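# Fold the napkin diagonally into a flat triangle

## Task

Fold the napkin along one diagonal so that one corner is brought onto the opposite corner, giving a low, flat triangle. All three points must be fully spread out, with the folded layer lying flat away from the crease. The corners must meet to within about a thumb's width. The whole napkin must rest on the table without touching any arm base or its mounting hardware, and it must stay folded on its own without the robot holding it. You may lay the carried corner down or let it drop into place. The task fails if the napkin comes free of a gripper while that gripper is moving sideways fast enough to throw it, even if the other gripper catches it. At the end, both arms and their hands must hang free in the air, touching nothing, during the last second before the settled scene is checked. A scene that never comes to rest counts as a failure, and contact in that final second is penalised.

## Robot and tools

Robot: two arms, left_arm and right_arm, each a six-joint arm with a parallel two-finger gripper. They share one scene frame. The origin is on the table top midway between the arms, +x points out over the table, +z points up, and left_arm sits on the +y side. The names left and right do not refer to sides of any image. Base positions: left_arm at (+0.028, +0.285, 0) m, right_arm at (-0.013, -0.267, 0) m, both turned only slightly about z. Joint ranges (rad): waist -2.618 to 3.054, shoulder 0 to 3.142, elbow 0 to 3.142, wrist pitch -1.571 to 1.571, wrist yaw -1.571 to 1.571, wrist roll -2.094 to 2.094. Each elbow stops just before it would be fully straight.

Gripper frame: the fingers point along the gripper's +z and close along its y. The reported end_effector_position is the point between the finger pads, about 1 cm short of the fingertips. A wrist camera mount also sticks out near the gripper and can collide with things.

The shared row format, used by execute_actions and by the target of move: a single list of 14 numbers, each in [-1, 1], covering both arms even if only one moves. Order: left_arm dx, dy, dz, rx, ry, rz, opening, then right_arm in the same order. dx..rz are an offset, not a pose. They are measured in that gripper's own axes and taken from its measured pose when the action (or move) starts. Scale: 1.0 equals 0.6 m of translation or 180 degrees of rotation. rx, ry, rz form a single rotation vector. Opening is absolute, not an offset: +1 is fully open (0.094 m) and -1 is closed.

execute_actions(actions): a list of actions run in sequence. Each action is a table of up to 15 rows, and each row lasts one control step (1/30 s). A short table repeats its final row until 15 steps have passed. Every row's offset is measured from the action's start pose, not from the row before it. For the first action of a call, the start is the last pose reported in this scene. An empty list just returns the current state and images. At each step the command is clipped to within 70 mm and 16 degrees of the measured pose, so a distant target can need several actions. When position and orientation cannot both be met, position wins.

move(target, speed, blocking): drives each gripper in a straight line toward its offset target, which is measured from the pose in the last result. Both paths finish together and take 0.5 to 10 s; anything longer is cut off at 10 s. speed is in m/s, from 0.002 to 0.5, default 0.25, and turning is capped at twice that in rad/s. Paths do not avoid obstacles or the other arm. Grippers lag behind, drift, and can overshoot the speed, especially near full reach. Faster contact hits harder, and aiming past a contact presses harder. The opening is sent when the move starts. With blocking=false you get a result after 0.5 s while the arm keeps moving. Until a result shows the move has ended, further rows and moves are refused, so use wait or stop first. The move: line reports how it ended (done, off_target, moving, held, fault) and which limits acted. limits=paced means the pose was clipped. limits=held means a safety check blocked some steps, after which the arm may surge. Each gripper's distance from its target is also given.

wait(seconds): 0 to 10 s, arms keep their last command, and a running move continues. stop(): brakes a running move, and it needs room to brake. zoom_image(camera, region): a closer look at part of one camera's latest image; region is [x0, y0, x1, y1] in pixels, at most 504 by 504. Cameras: cam_head_left, cam_head_right, cam_high, cam_low, cam_left_wrist, cam_right_wrist, all 504x504. read_manual only returns licence text. finished_scene(scene) ends the current scene, given its number, and cannot be undone.

Results: a state line gives each gripper's position (m) and quat_wxyz. The printed position may differ from the true one, more so at long reach. Hand target lines show where the controller is currently driving each gripper. grip_measured is the finger opening on the command scale, and each gripper's reading can be off by about 1 mm. A pose unreachable line means the clearance check altered or blocked that arm's command. FAULT and OVER-TEMPERATURE FAULT lines mean an arm has stopped. MOTOR HOT appears at 75 °C. At 90 °C that arm halts for 10 s, and at 100 °C it goes limp and falls.

Practical points: arms tend to finish a centimetre or more low, and zero offsets let them sag further. To hold an arm still, send the offset back to its wanted pose in the first call of a reply and zeros afterwards, aiming higher if it keeps drooping. To grasp, command an opening about 0.03 below grip_measured; less than that gives a lighter grip. A thin cloth receives less clamping force. Pinch a corner close to the table, lift it, and carry it across the diagonal at a moderate speed. Let go only while the gripper is nearly still horizontally. Then raise both grippers clear so nothing touches, and let the scene settle. Avoid collisions between the arms, hard pushes into the table, dragging the napkin onto a base, and holding loads for long periods, which heats the motors.

Each tool is called in YAML: its name, and indented under it one key for each argument.

## Session

I'll start by checking the current state of the scene.

execute_actions:
  actions: []

Scene clock: 0.00 s.
left_arm: end_effector_position=(+0.3915, +0.1629, +0.1393) grip_measured=-0.968 end_effector_quat_wxyz=(+0.292, +0.193, +0.935, -0.065) | right_arm: end_effector_position=(+0.3649, -0.2593, +0.4078) grip_measured=+1.000 end_effector_quat_wxyz=(+0.707, -0.007, +0.707, +0.008)
Joint positions: left_arm=[-0.499  1.47   1.08  -0.578  0.075  0.092  0.002] | right_arm=[ 0.005  1.032  1.042 -0.009 -0.004  0.001  0.094]
Joint velocities: left_arm=[-0.012 -0.007  0.002 -0.051 -0.037 -0.007 -0.001] | right_arm=[-0.002 -0.012 -0.002 -0.037 -0.007  0.007  0.   ]
Hand target (left_arm): +0.392, +0.163, +0.142; +0.295, +0.193, +0.933, -0.066
Hand target (right_arm): +0.363, -0.259, +0.406; +0.704, -0.007, +0.710, +0.007

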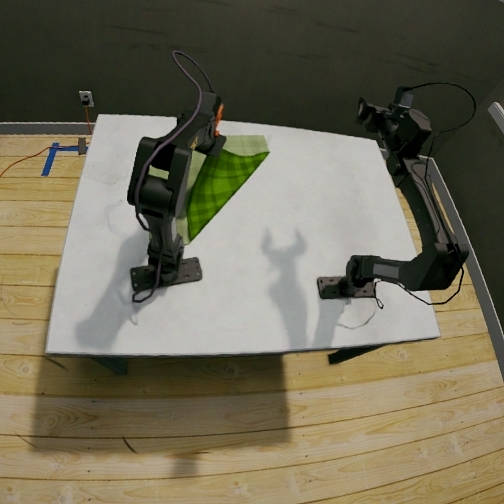

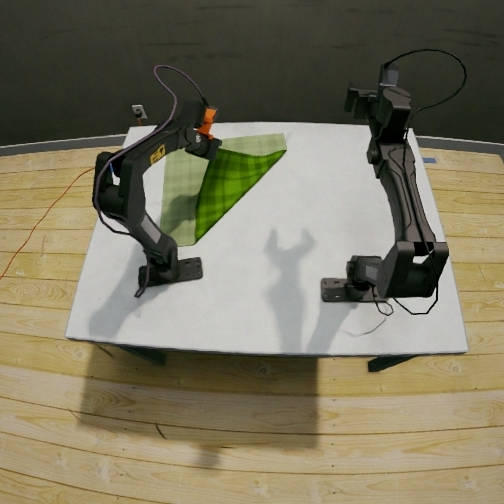

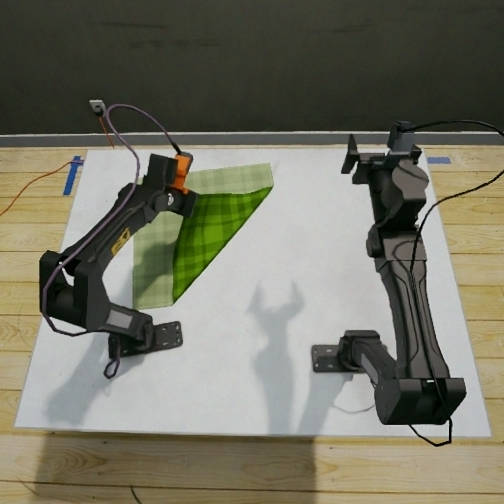

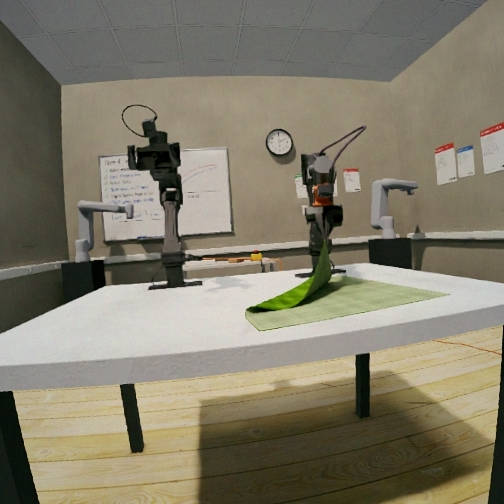

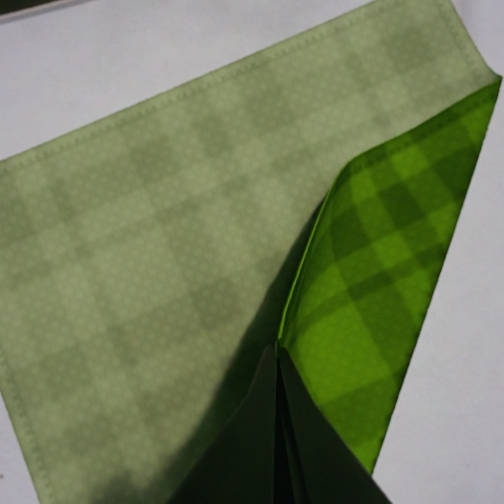

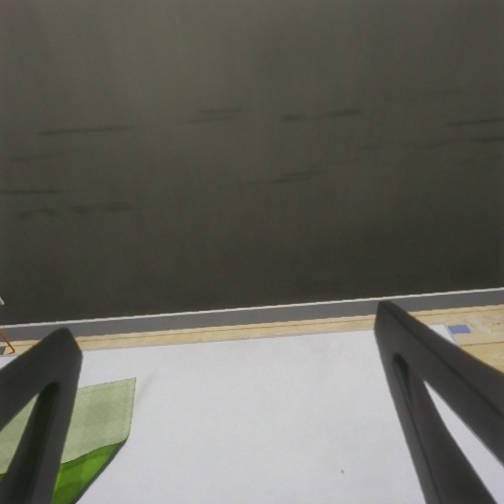

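zoom_image:
  camera: "cam_high"
  region: [60, 120, 310, 370]

zoom_image:
  camera: "cam_low"
  region: [220, 200, 480, 360]

zoom_image:
  camera: "cam_head_right"
  region: [100, 90, 320, 310]

Region (60, 120, 310, 370) of cam_high's 504x504 image, scaled by 2.016, with more detail than that image has.

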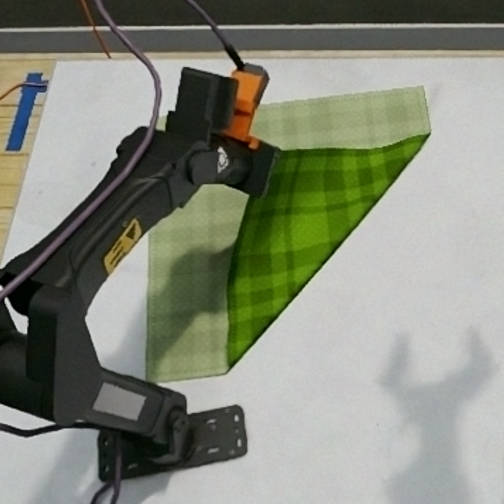

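Region (220, 200, 480, 360) of cam_low's 504x504 image, scaled by 1.938, with more detail than that image has; it fills the top 310 rows of this view, and the rest is white.

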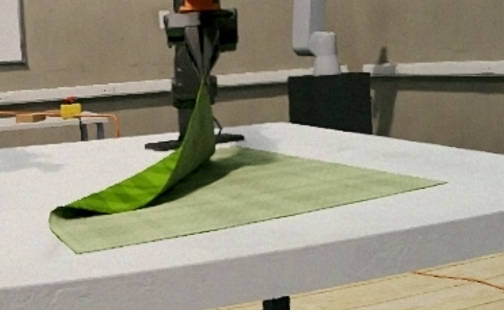

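Region (100, 90, 320, 310) of cam_head_right's 504x504 image, scaled by 2.291, with more detail than that image has.

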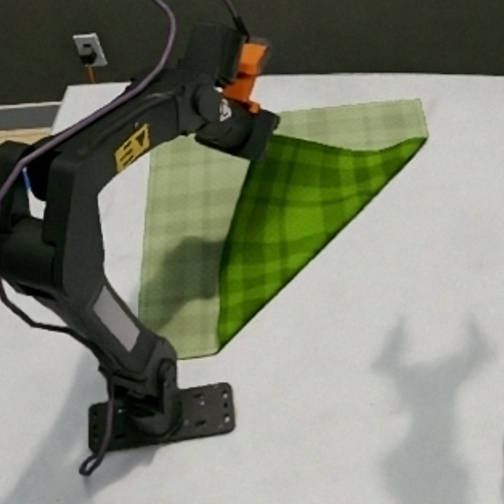

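zoom_image:
  camera: "cam_high"
  region: [0, 130, 252, 382]

zoom_image:
  camera: "cam_high"
  region: [252, 130, 504, 382]

zoom_image:
  camera: "cam_high"
  region: [0, 300, 504, 504]

Region (0, 130, 252, 382) of cam_high's 504x504 image, scaled by 2.000, with more detail than that image has.

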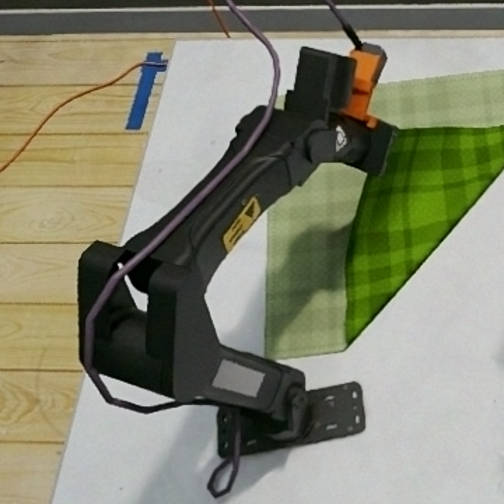

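Region (252, 130, 504, 382) of cam_high's 504x504 image, scaled by 2.000, with more detail than that image has.

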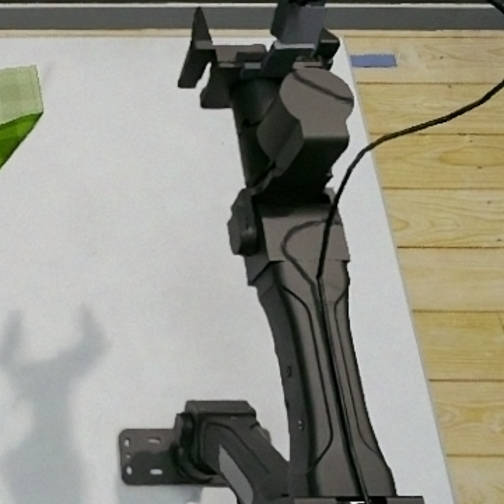

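Region (0, 300, 504, 504) of cam_high's 504x504 image, scaled by 1.000; it fills the top 204 rows of this view, and the rest is white.

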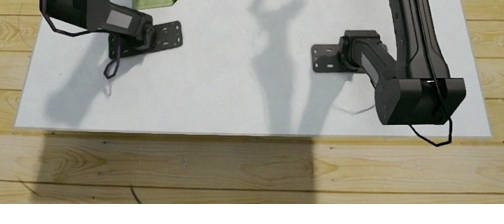

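move:
  target: [-0.038, 0.2637, 0.055, 0, 0, 0, -1, 0, 0, 0, 0, 0, 0, 1]
  speed: 0.12

Scene clock: 21.03 s.
left_arm: end_effector_position=(+0.4868, +0.2945, +0.1228) grip_measured=-0.968 end_effector_quat_wxyz=(+0.292, +0.186, +0.936, -0.058) | right_arm: end_effector_position=(+0.3649, -0.2593, +0.4089) grip_measured=+1.000 end_effector_quat_wxyz=(+0.709, -0.007, +0.705, +0.008)
Joint positions: left_arm=[-0.079  1.817  1.398 -0.612  0.287  0.44   0.002] | right_arm=[ 0.005  1.032  1.042 -0.005 -0.004  0.001  0.094]
Joint velocities: left_arm=[-0.007  0.012  0.007 -0.007  0.007 -0.007  0.001] | right_arm=[ 0.002 -0.012 -0.017 -0.007  0.095  0.007  0.   ]
Hand target (left_arm): +0.490, +0.293, +0.125; +0.293, +0.192, +0.934, -0.066
Hand target (right_arm): +0.365, -0.259, +0.408; +0.707, -0.007, +0.707, +0.008
Off the commanded pose (left_arm): 0.003 m, 1 deg.
Off the commanded pose (right_arm): 0.001 m, 0 deg.
move: done

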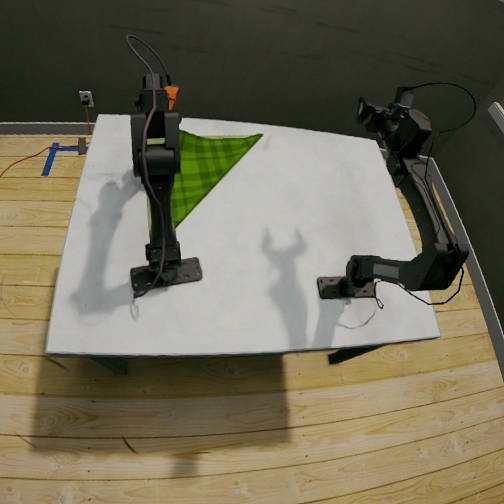

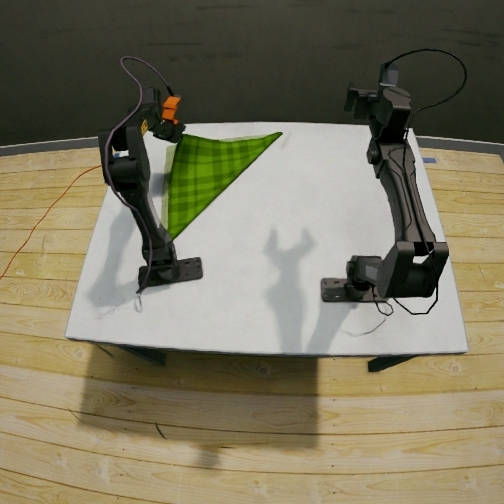

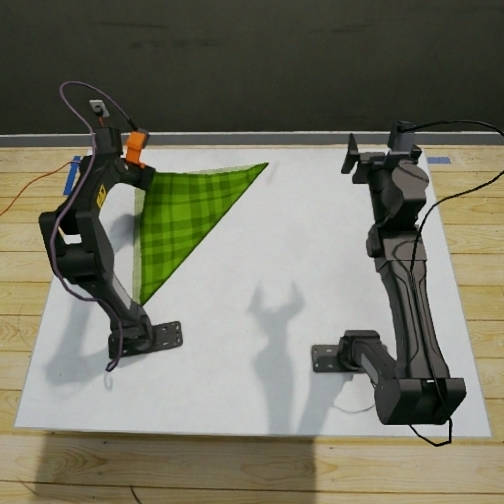

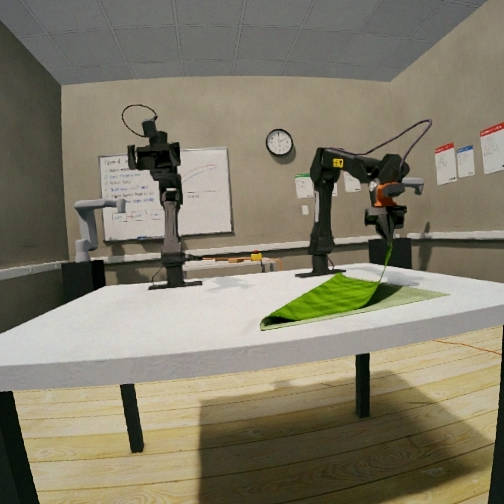

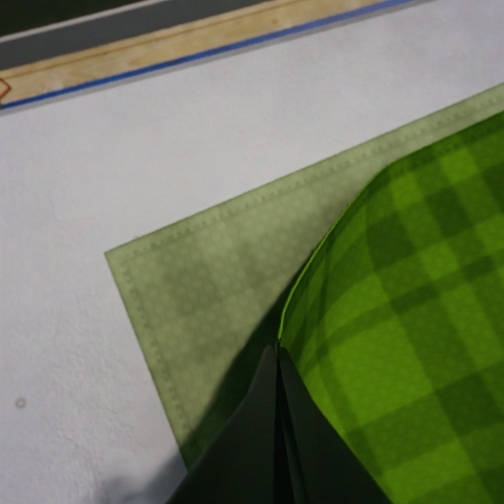

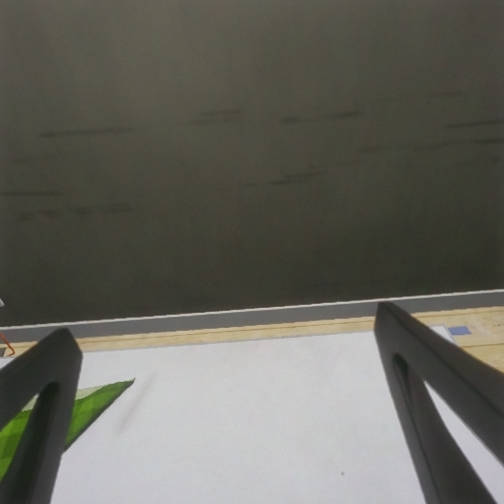

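zoom_image:
  camera: "cam_high"
  region: [80, 120, 300, 340]

zoom_image:
  camera: "cam_low"
  region: [240, 200, 480, 360]

Region (80, 120, 300, 340) of cam_high's 504x504 image, scaled by 2.291, with more detail than that image has.

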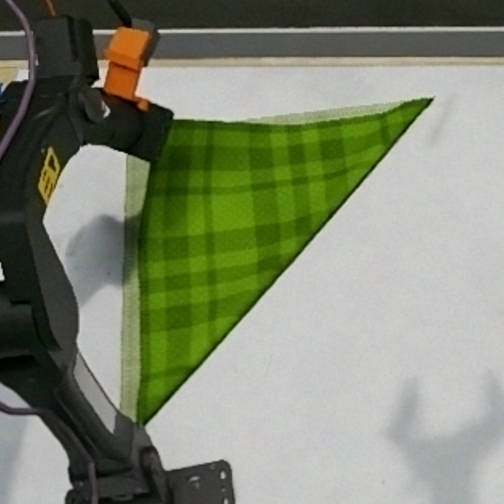

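Region (240, 200, 480, 360) of cam_low's 504x504 image, scaled by 2.100, with more detail than that image has.

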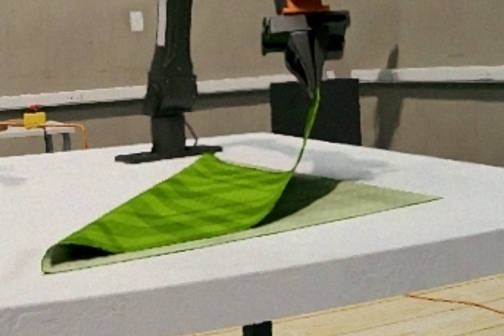

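move:
  target: [0.0208, 0.128, 0.107, 0, 0, 0, -1, 0, 0, 0, 0, 0, 0, 1]
  speed: 0.1

Scene clock: 24.63 s.
left_arm: end_effector_position=(+0.5334, +0.3548, +0.0590) grip_measured=-0.968 end_effector_quat_wxyz=(+0.281, +0.180, +0.941, -0.055) | right_arm: end_effector_position=(+0.3649, -0.2593, +0.4099) grip_measured=+1.000 end_effector_quat_wxyz=(+0.710, -0.007, +0.704, +0.008)
Joint positions: left_arm=[ 0.041  2.107  1.562 -0.539  0.329  0.543  0.002] | right_arm=[ 0.005  1.032  1.042 -0.001 -0.004  0.001  0.094]
Joint velocities: left_arm=[-0.002  0.012 -0.022 -0.037  0.022  0.007 -0.   ] | right_arm=[-0.007  0.002  0.032  0.022  0.051 -0.022  0.   ]
Hand target (left_arm): +0.540, +0.355, +0.063; +0.292, +0.186, +0.936, -0.058
Hand target (right_arm): +0.365, -0.259, +0.409; +0.709, -0.007, +0.705, +0.008
Off the commanded pose (left_arm): 0.008 m, 2 deg.
Off the commanded pose (right_arm): 0.001 m, 0 deg.
move: done

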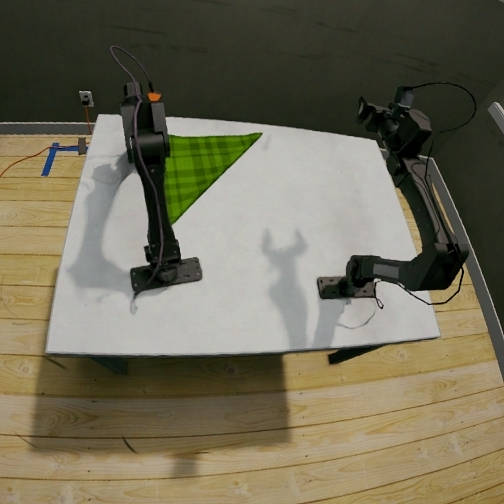

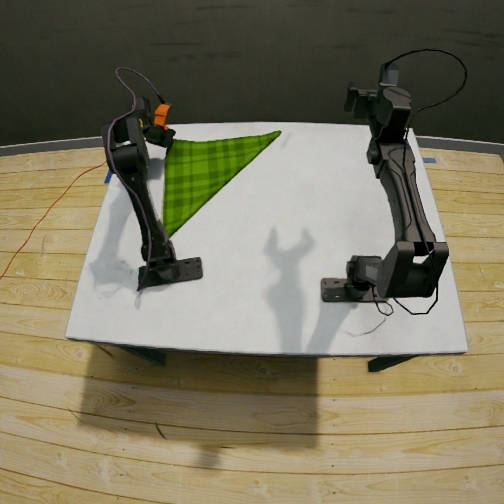

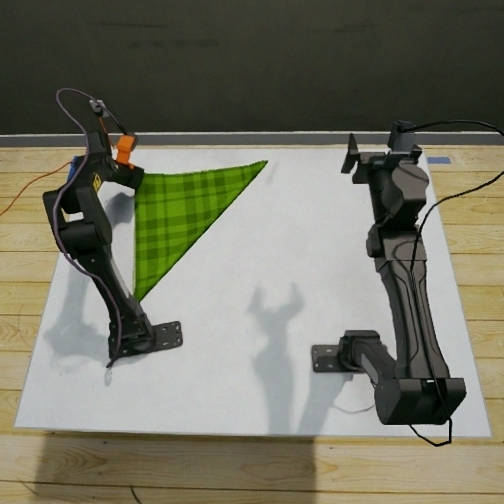

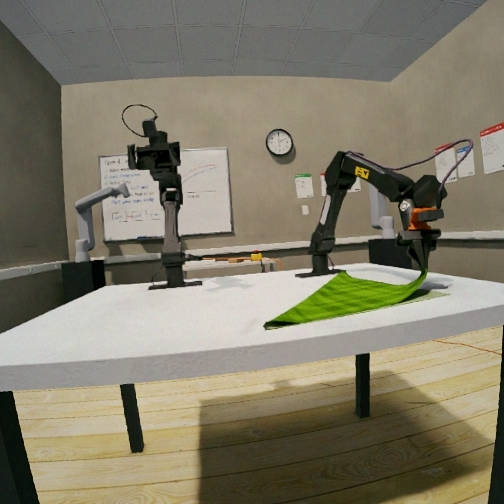

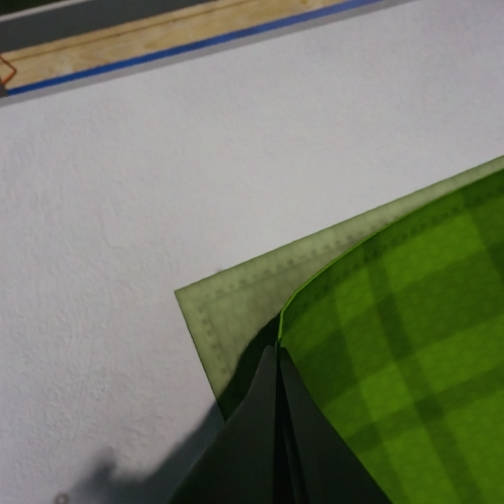

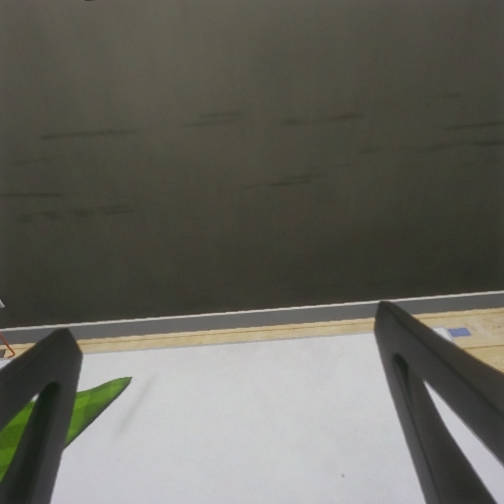

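zoom_image:
  camera: "cam_low"
  region: [250, 220, 480, 350]

zoom_image:
  camera: "cam_high"
  region: [80, 120, 300, 340]

zoom_image:
  camera: "cam_left_wrist"
  region: [150, 230, 400, 480]

Region (250, 220, 480, 350) of cam_low's 504x504 image, scaled by 2.191, with more detail than that image has; it fills the top 285 rows of this view, and the rest is white.

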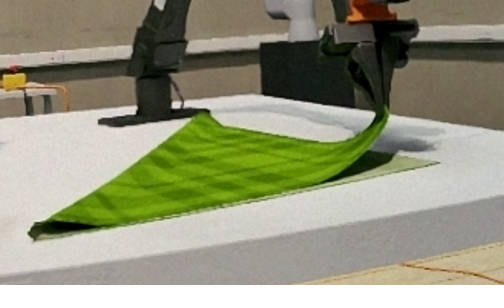

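Region (80, 120, 300, 340) of cam_high's 504x504 image, scaled by 2.291, with more detail than that image has.

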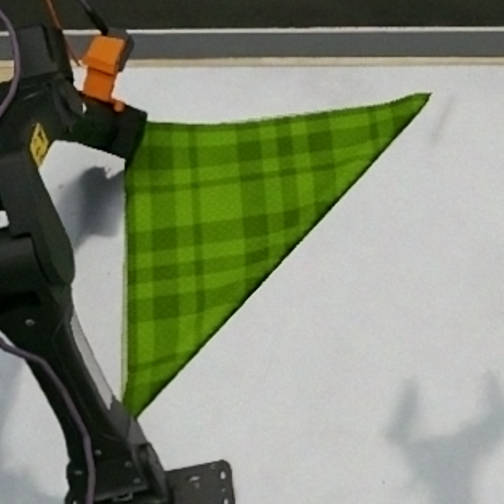

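Region (150, 230, 400, 480) of cam_left_wrist's 504x504 image, scaled by 2.016, with more detail than that image has.

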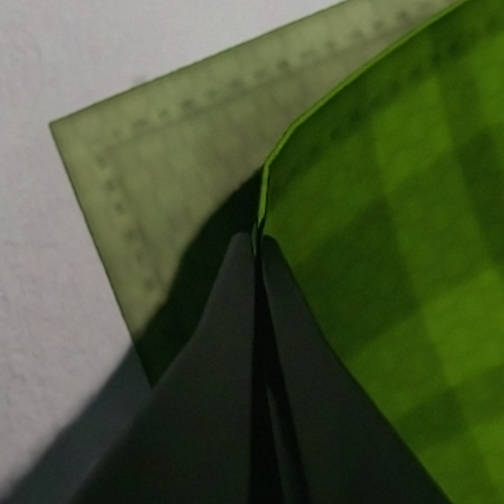

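move:
  target: [-0.005, 0.038, 0.057, 0, 0, 0, -1, 0, 0, 0, 0, 0, 0, 1]
  speed: 0.06

Scene clock: 35.40 s.
left_arm: end_effector_position=(+0.5551, +0.3636, +0.0302) grip_measured=-0.968 end_effector_quat_wxyz=(+0.273, +0.177, +0.944, -0.058) | right_arm: end_effector_position=(+0.3649, -0.2593, +0.4110) grip_measured=+1.000 end_effector_quat_wxyz=(+0.712, -0.007, +0.702, +0.008)
Joint positions: left_arm=[ 0.047  2.24   1.667 -0.528  0.33   0.545  0.002] | right_arm=[ 0.005  1.032  1.042  0.003 -0.004  0.001  0.094]
Joint velocities: left_arm=[-0.002 -0.032  0.017 -0.022 -0.037  0.007  0.   ] | right_arm=[-0.012 -0.002 -0.017 -0.007  0.051  0.051  0.   ]
Hand target (left_arm): +0.561, +0.368, +0.032; +0.281, +0.180, +0.941, -0.055
Hand target (right_arm): +0.365, -0.259, +0.410; +0.710, -0.007, +0.704, +0.008
Off the commanded pose (left_arm): 0.008 m, 1 deg.
Off the commanded pose (right_arm): 0.001 m, 0 deg.
move: done

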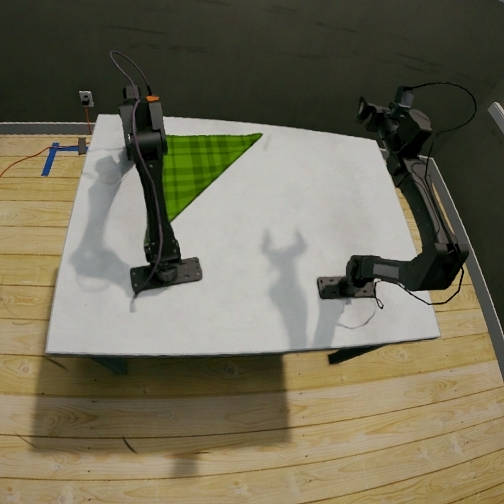

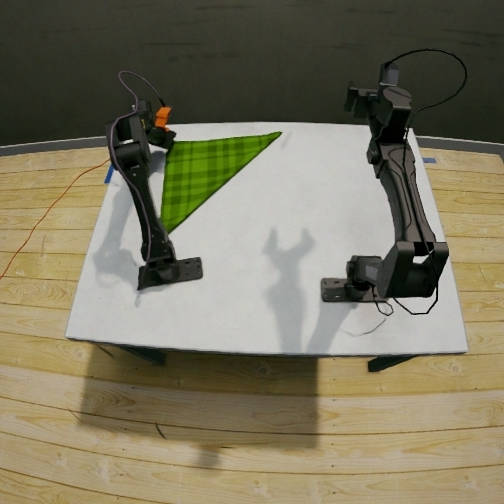

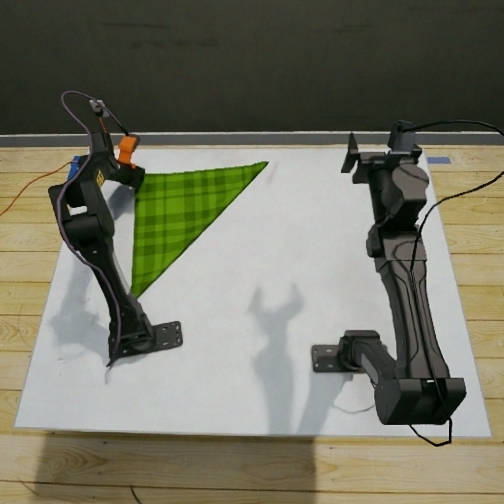

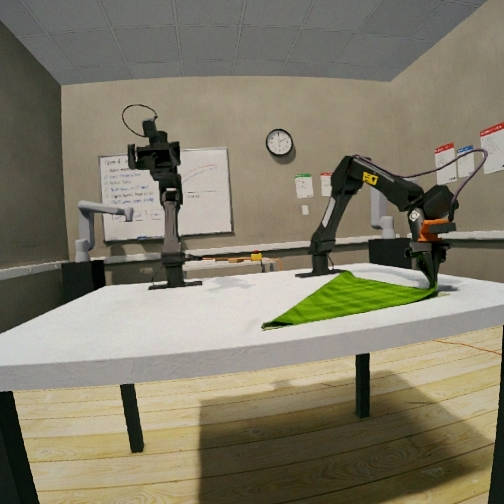

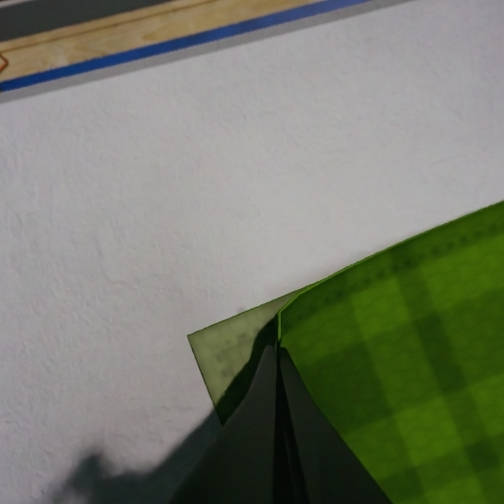

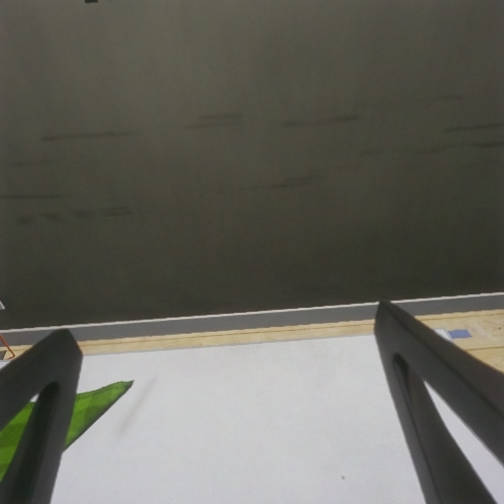

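zoom_image:
  camera: "cam_low"
  region: [330, 220, 490, 320]

zoom_image:
  camera: "cam_left_wrist"
  region: [130, 200, 434, 504]

zoom_image:
  camera: "cam_high"
  region: [80, 120, 300, 340]

Region (330, 220, 490, 320) of cam_low's 504x504 image, scaled by 3.150, with more detail than that image has; it fills the top 315 rows of this view, and the rest is white.

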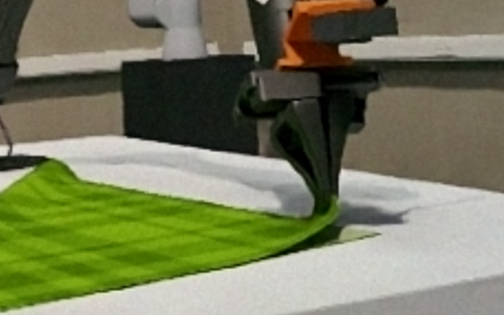

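Region (130, 200, 434, 504) of cam_left_wrist's 504x504 image, scaled by 1.658, with more detail than that image has.

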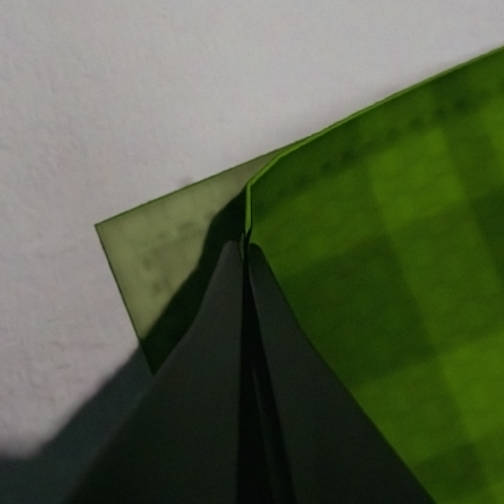

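Region (80, 120, 300, 340) of cam_high's 504x504 image, scaled by 2.291, with more detail than that image has.

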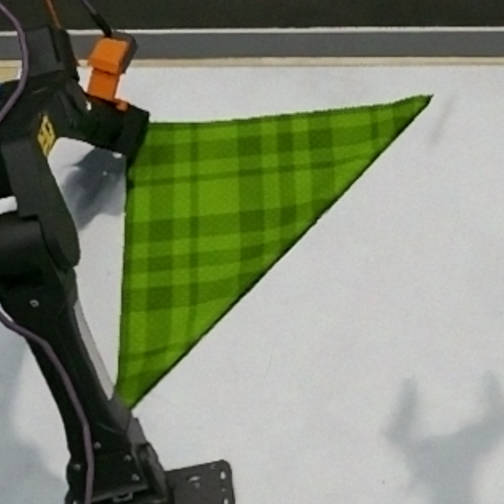

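zoom_image:
  camera: "cam_low"
  region: [250, 260, 470, 340]

zoom_image:
  camera: "cam_high"
  region: [100, 150, 220, 320]

zoom_image:
  camera: "cam_head_right"
  region: [130, 110, 300, 250]

Region (250, 260, 470, 340) of cam_low's 504x504 image, scaled by 2.291, with more detail than that image has; it fills the top 183 rows of this view, and the rest is white.

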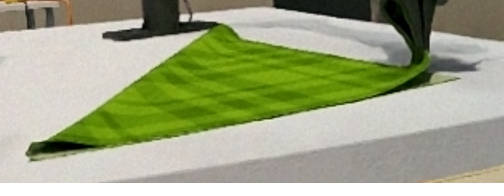

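Region (100, 150, 220, 320) of cam_high's 504x504 image, scaled by 2.965, with more detail than that image has; it fills the left 356 columns of this view, and the rest is white.

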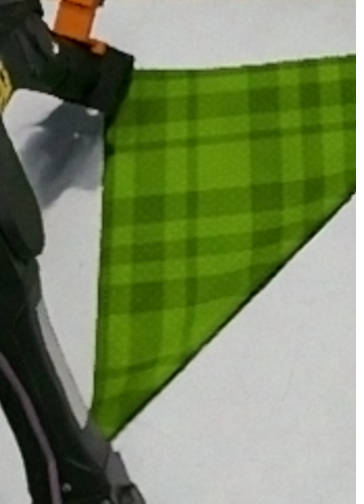

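Region (130, 110, 300, 250) of cam_head_right's 504x504 image, scaled by 2.965, with more detail than that image has; it fills the top 415 rows of this view, and the rest is white.

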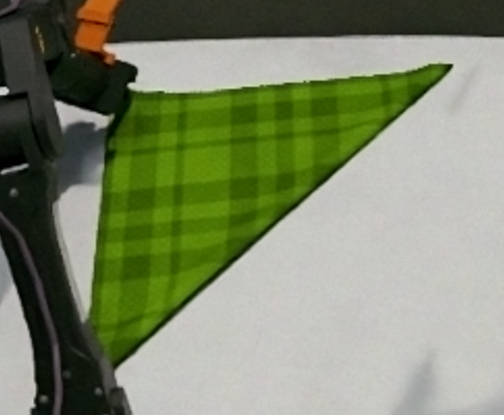

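move:
  target: [-0.0042, 0.0287, 0.014, 0, 0, 0, -1, 0, 0, 0, 0, 0, 0, 1]
  speed: 0.04

Scene clock: 44.40 s.
left_arm: end_effector_position=(+0.5658, +0.3749, +0.0258) grip_measured=-0.968 end_effector_quat_wxyz=(+0.275, +0.174, +0.944, -0.054) | right_arm: end_effector_position=(+0.3648, -0.2593, +0.4120) grip_measured=+1.000 end_effector_quat_wxyz=(+0.713, -0.007, +0.701, +0.008)
Joint positions: left_arm=[ 0.063  2.292  1.736 -0.543  0.33   0.555  0.001] | right_arm=[ 0.005  1.032  1.042  0.007 -0.004  0.001  0.094]
Joint velocities: left_arm=[-0.012  0.002  0.012 -0.081 -0.007  0.022 -0.   ] | right_arm=[ 0.007 -0.012 -0.012 -0.007  0.007 -0.022  0.   ]
Hand target (left_arm): +0.568, +0.377, +0.024; +0.274, +0.177, +0.944, -0.058
Hand target (right_arm): +0.365, -0.259, +0.411; +0.712, -0.007, +0.702, +0.008
Off the commanded pose (left_arm): 0.003 m, 1 deg.
Off the commanded pose (right_arm): 0.001 m, 0 deg.
move: done

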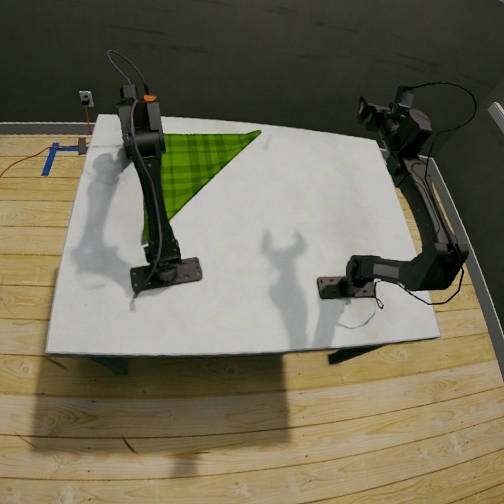

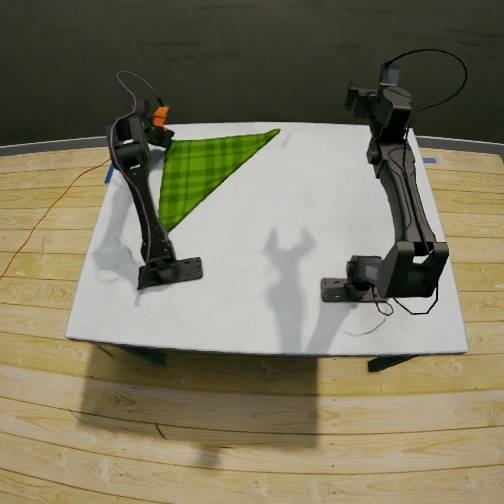

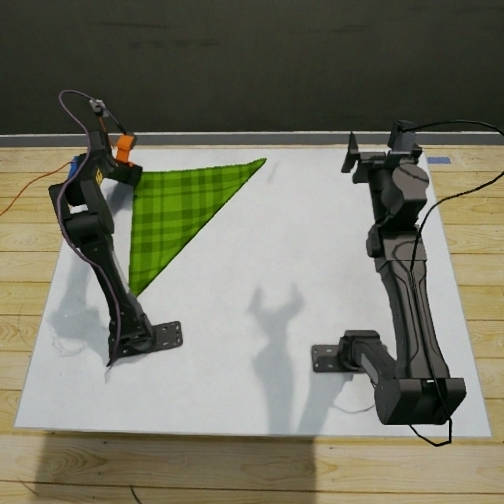

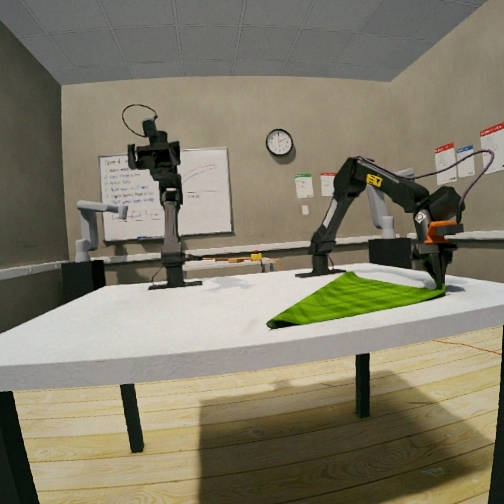

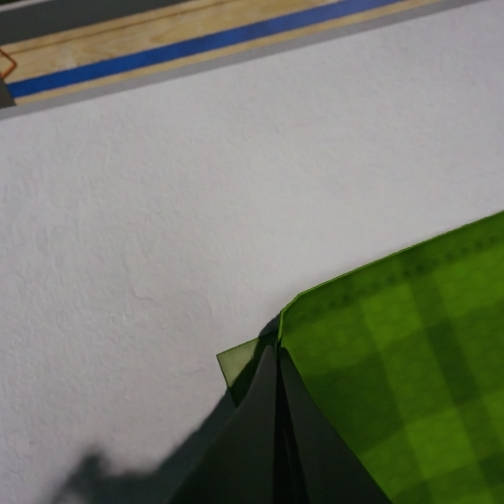

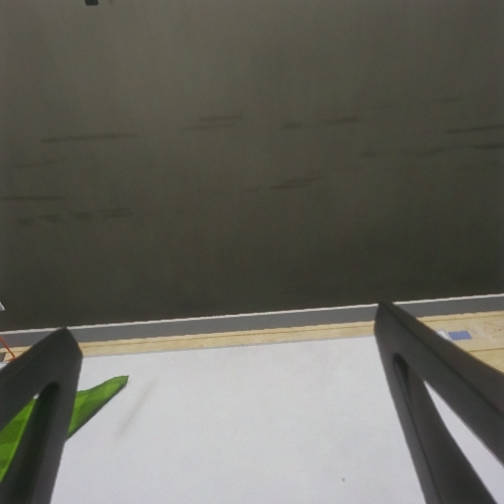

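zoom_image:
  camera: "cam_high"
  region: [80, 120, 300, 340]

zoom_image:
  camera: "cam_low"
  region: [250, 240, 480, 350]

zoom_image:
  camera: "cam_left_wrist"
  region: [170, 260, 370, 460]

Region (80, 120, 300, 340) of cam_high's 504x504 image, scaled by 2.291, with more detail than that image has.

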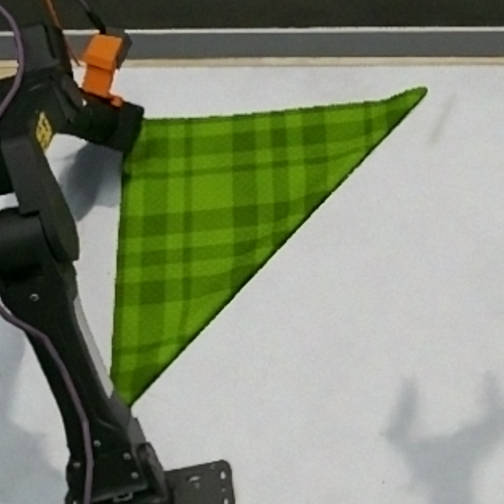

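Region (250, 240, 480, 350) of cam_low's 504x504 image, scaled by 2.191, with more detail than that image has; it fills the top 241 rows of this view, and the rest is white.

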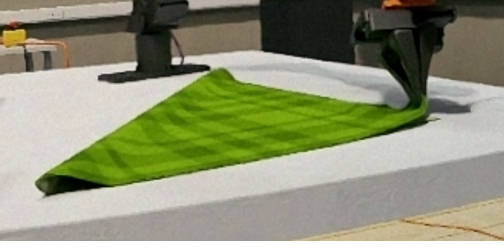

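Region (170, 260, 370, 460) of cam_left_wrist's 504x504 image, scaled by 2.520, with more detail than that image has.

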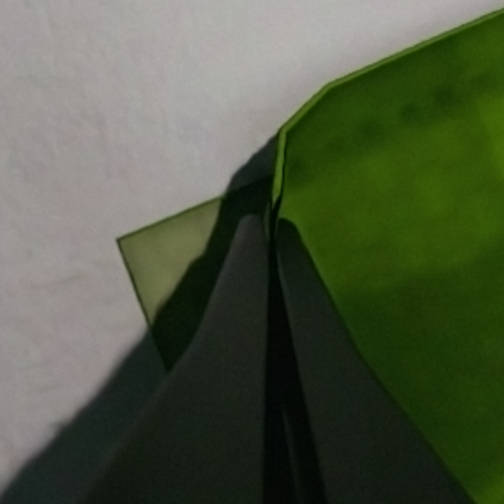

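move:
  target: [0.0047, -0.0268, -0.0265, 0, 0, 0, -1, 0, 0, 0, 0, 0, 0, 1]
  speed: 0.04

Scene clock: 58.00 s.
left_arm: end_effector_position=(+0.5515, +0.3674, +0.0330) grip_measured=-0.968 end_effector_quat_wxyz=(+0.272, +0.175, +0.945, -0.055) | right_arm: end_effector_position=(+0.3648, -0.2593, +0.4130) grip_measured=+1.000 end_effector_quat_wxyz=(+0.715, -0.007, +0.699, +0.008)
Joint positions: left_arm=[ 0.055  2.226  1.658 -0.535  0.327  0.551  0.001] | right_arm=[ 0.005  1.032  1.042  0.012 -0.004  0.001  0.094]
Joint velocities: left_arm=[-0.007 -0.002 -0.002  0.007 -0.022 -0.037 -0.001] | right_arm=[ 0.002 -0.012 -0.012 -0.022 -0.007 -0.007  0.   ]
Hand target (left_arm): +0.550, +0.364, +0.038; +0.275, +0.174, +0.944, -0.054
Hand target (right_arm): +0.365, -0.259, +0.412; +0.713, -0.007, +0.701, +0.008
Off the commanded pose (left_arm): 0.006 m, 0 deg.
Off the commanded pose (right_arm): 0.001 m, 0 deg.
move: done

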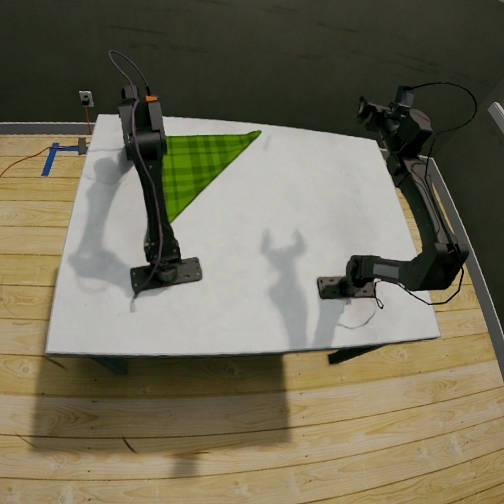

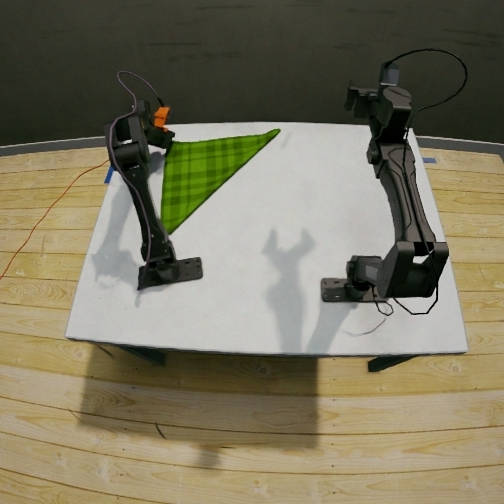

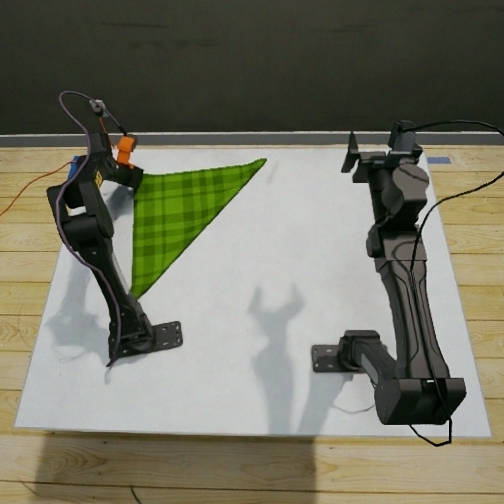

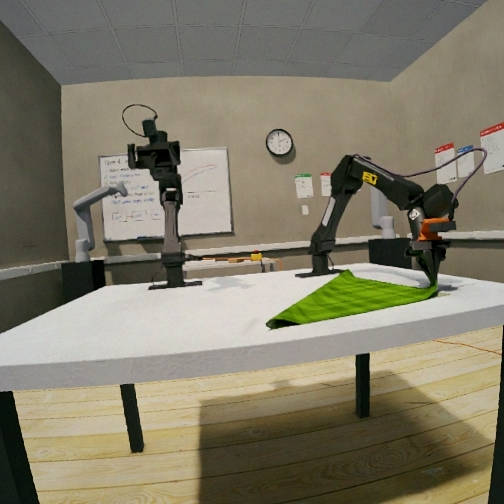

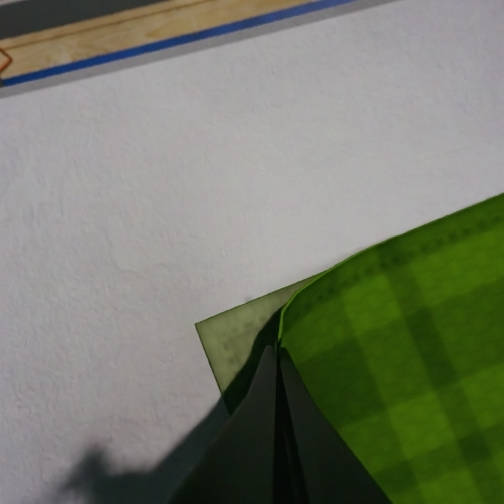

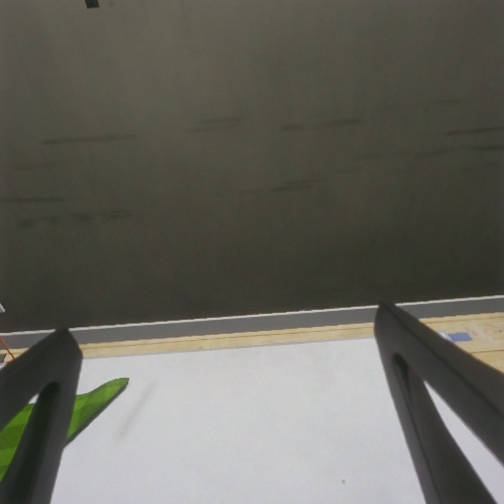

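zoom_image:
  camera: "cam_high"
  region: [80, 120, 300, 340]

zoom_image:
  camera: "cam_low"
  region: [250, 240, 480, 350]

Region (80, 120, 300, 340) of cam_high's 504x504 image, scaled by 2.291, with more detail than that image has.

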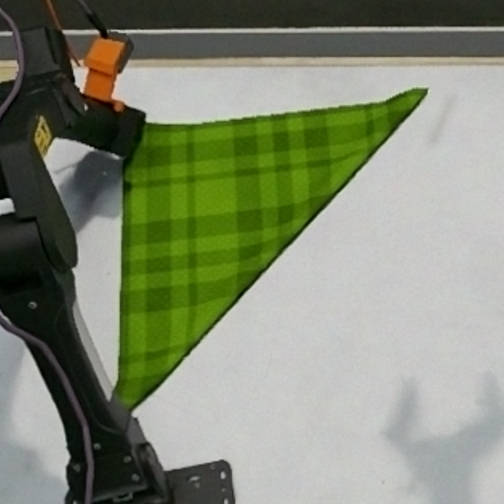

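Region (250, 240, 480, 350) of cam_low's 504x504 image, scaled by 2.191, with more detail than that image has; it fills the top 241 rows of this view, and the rest is white.

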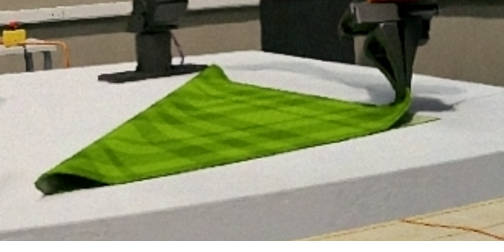

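zoom_image:
  camera: "cam_left_wrist"
  region: [170, 170, 504, 504]

zoom_image:
  camera: "cam_high"
  region: [210, 140, 290, 200]

Region (170, 170, 504, 504) of cam_left_wrist's 504x504 image, scaled by 1.509, with more detail than that image has.

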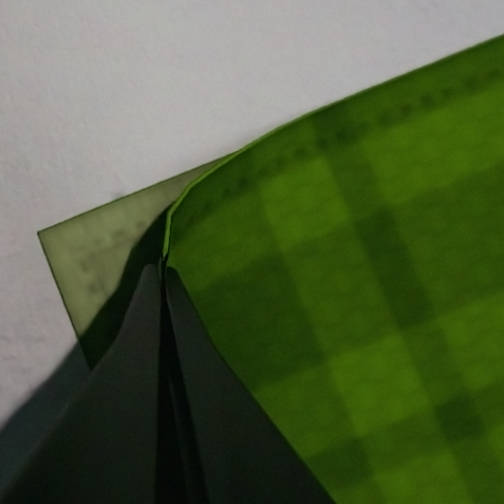

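Region (210, 140, 290, 200) of cam_high's 504x504 image, scaled by 6.300, with more detail than that image has; it fills the top 378 rows of this view, and the rest is white.

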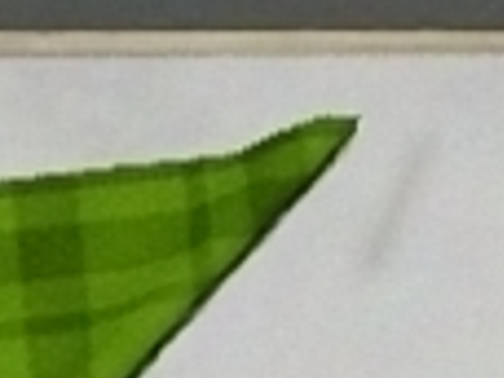

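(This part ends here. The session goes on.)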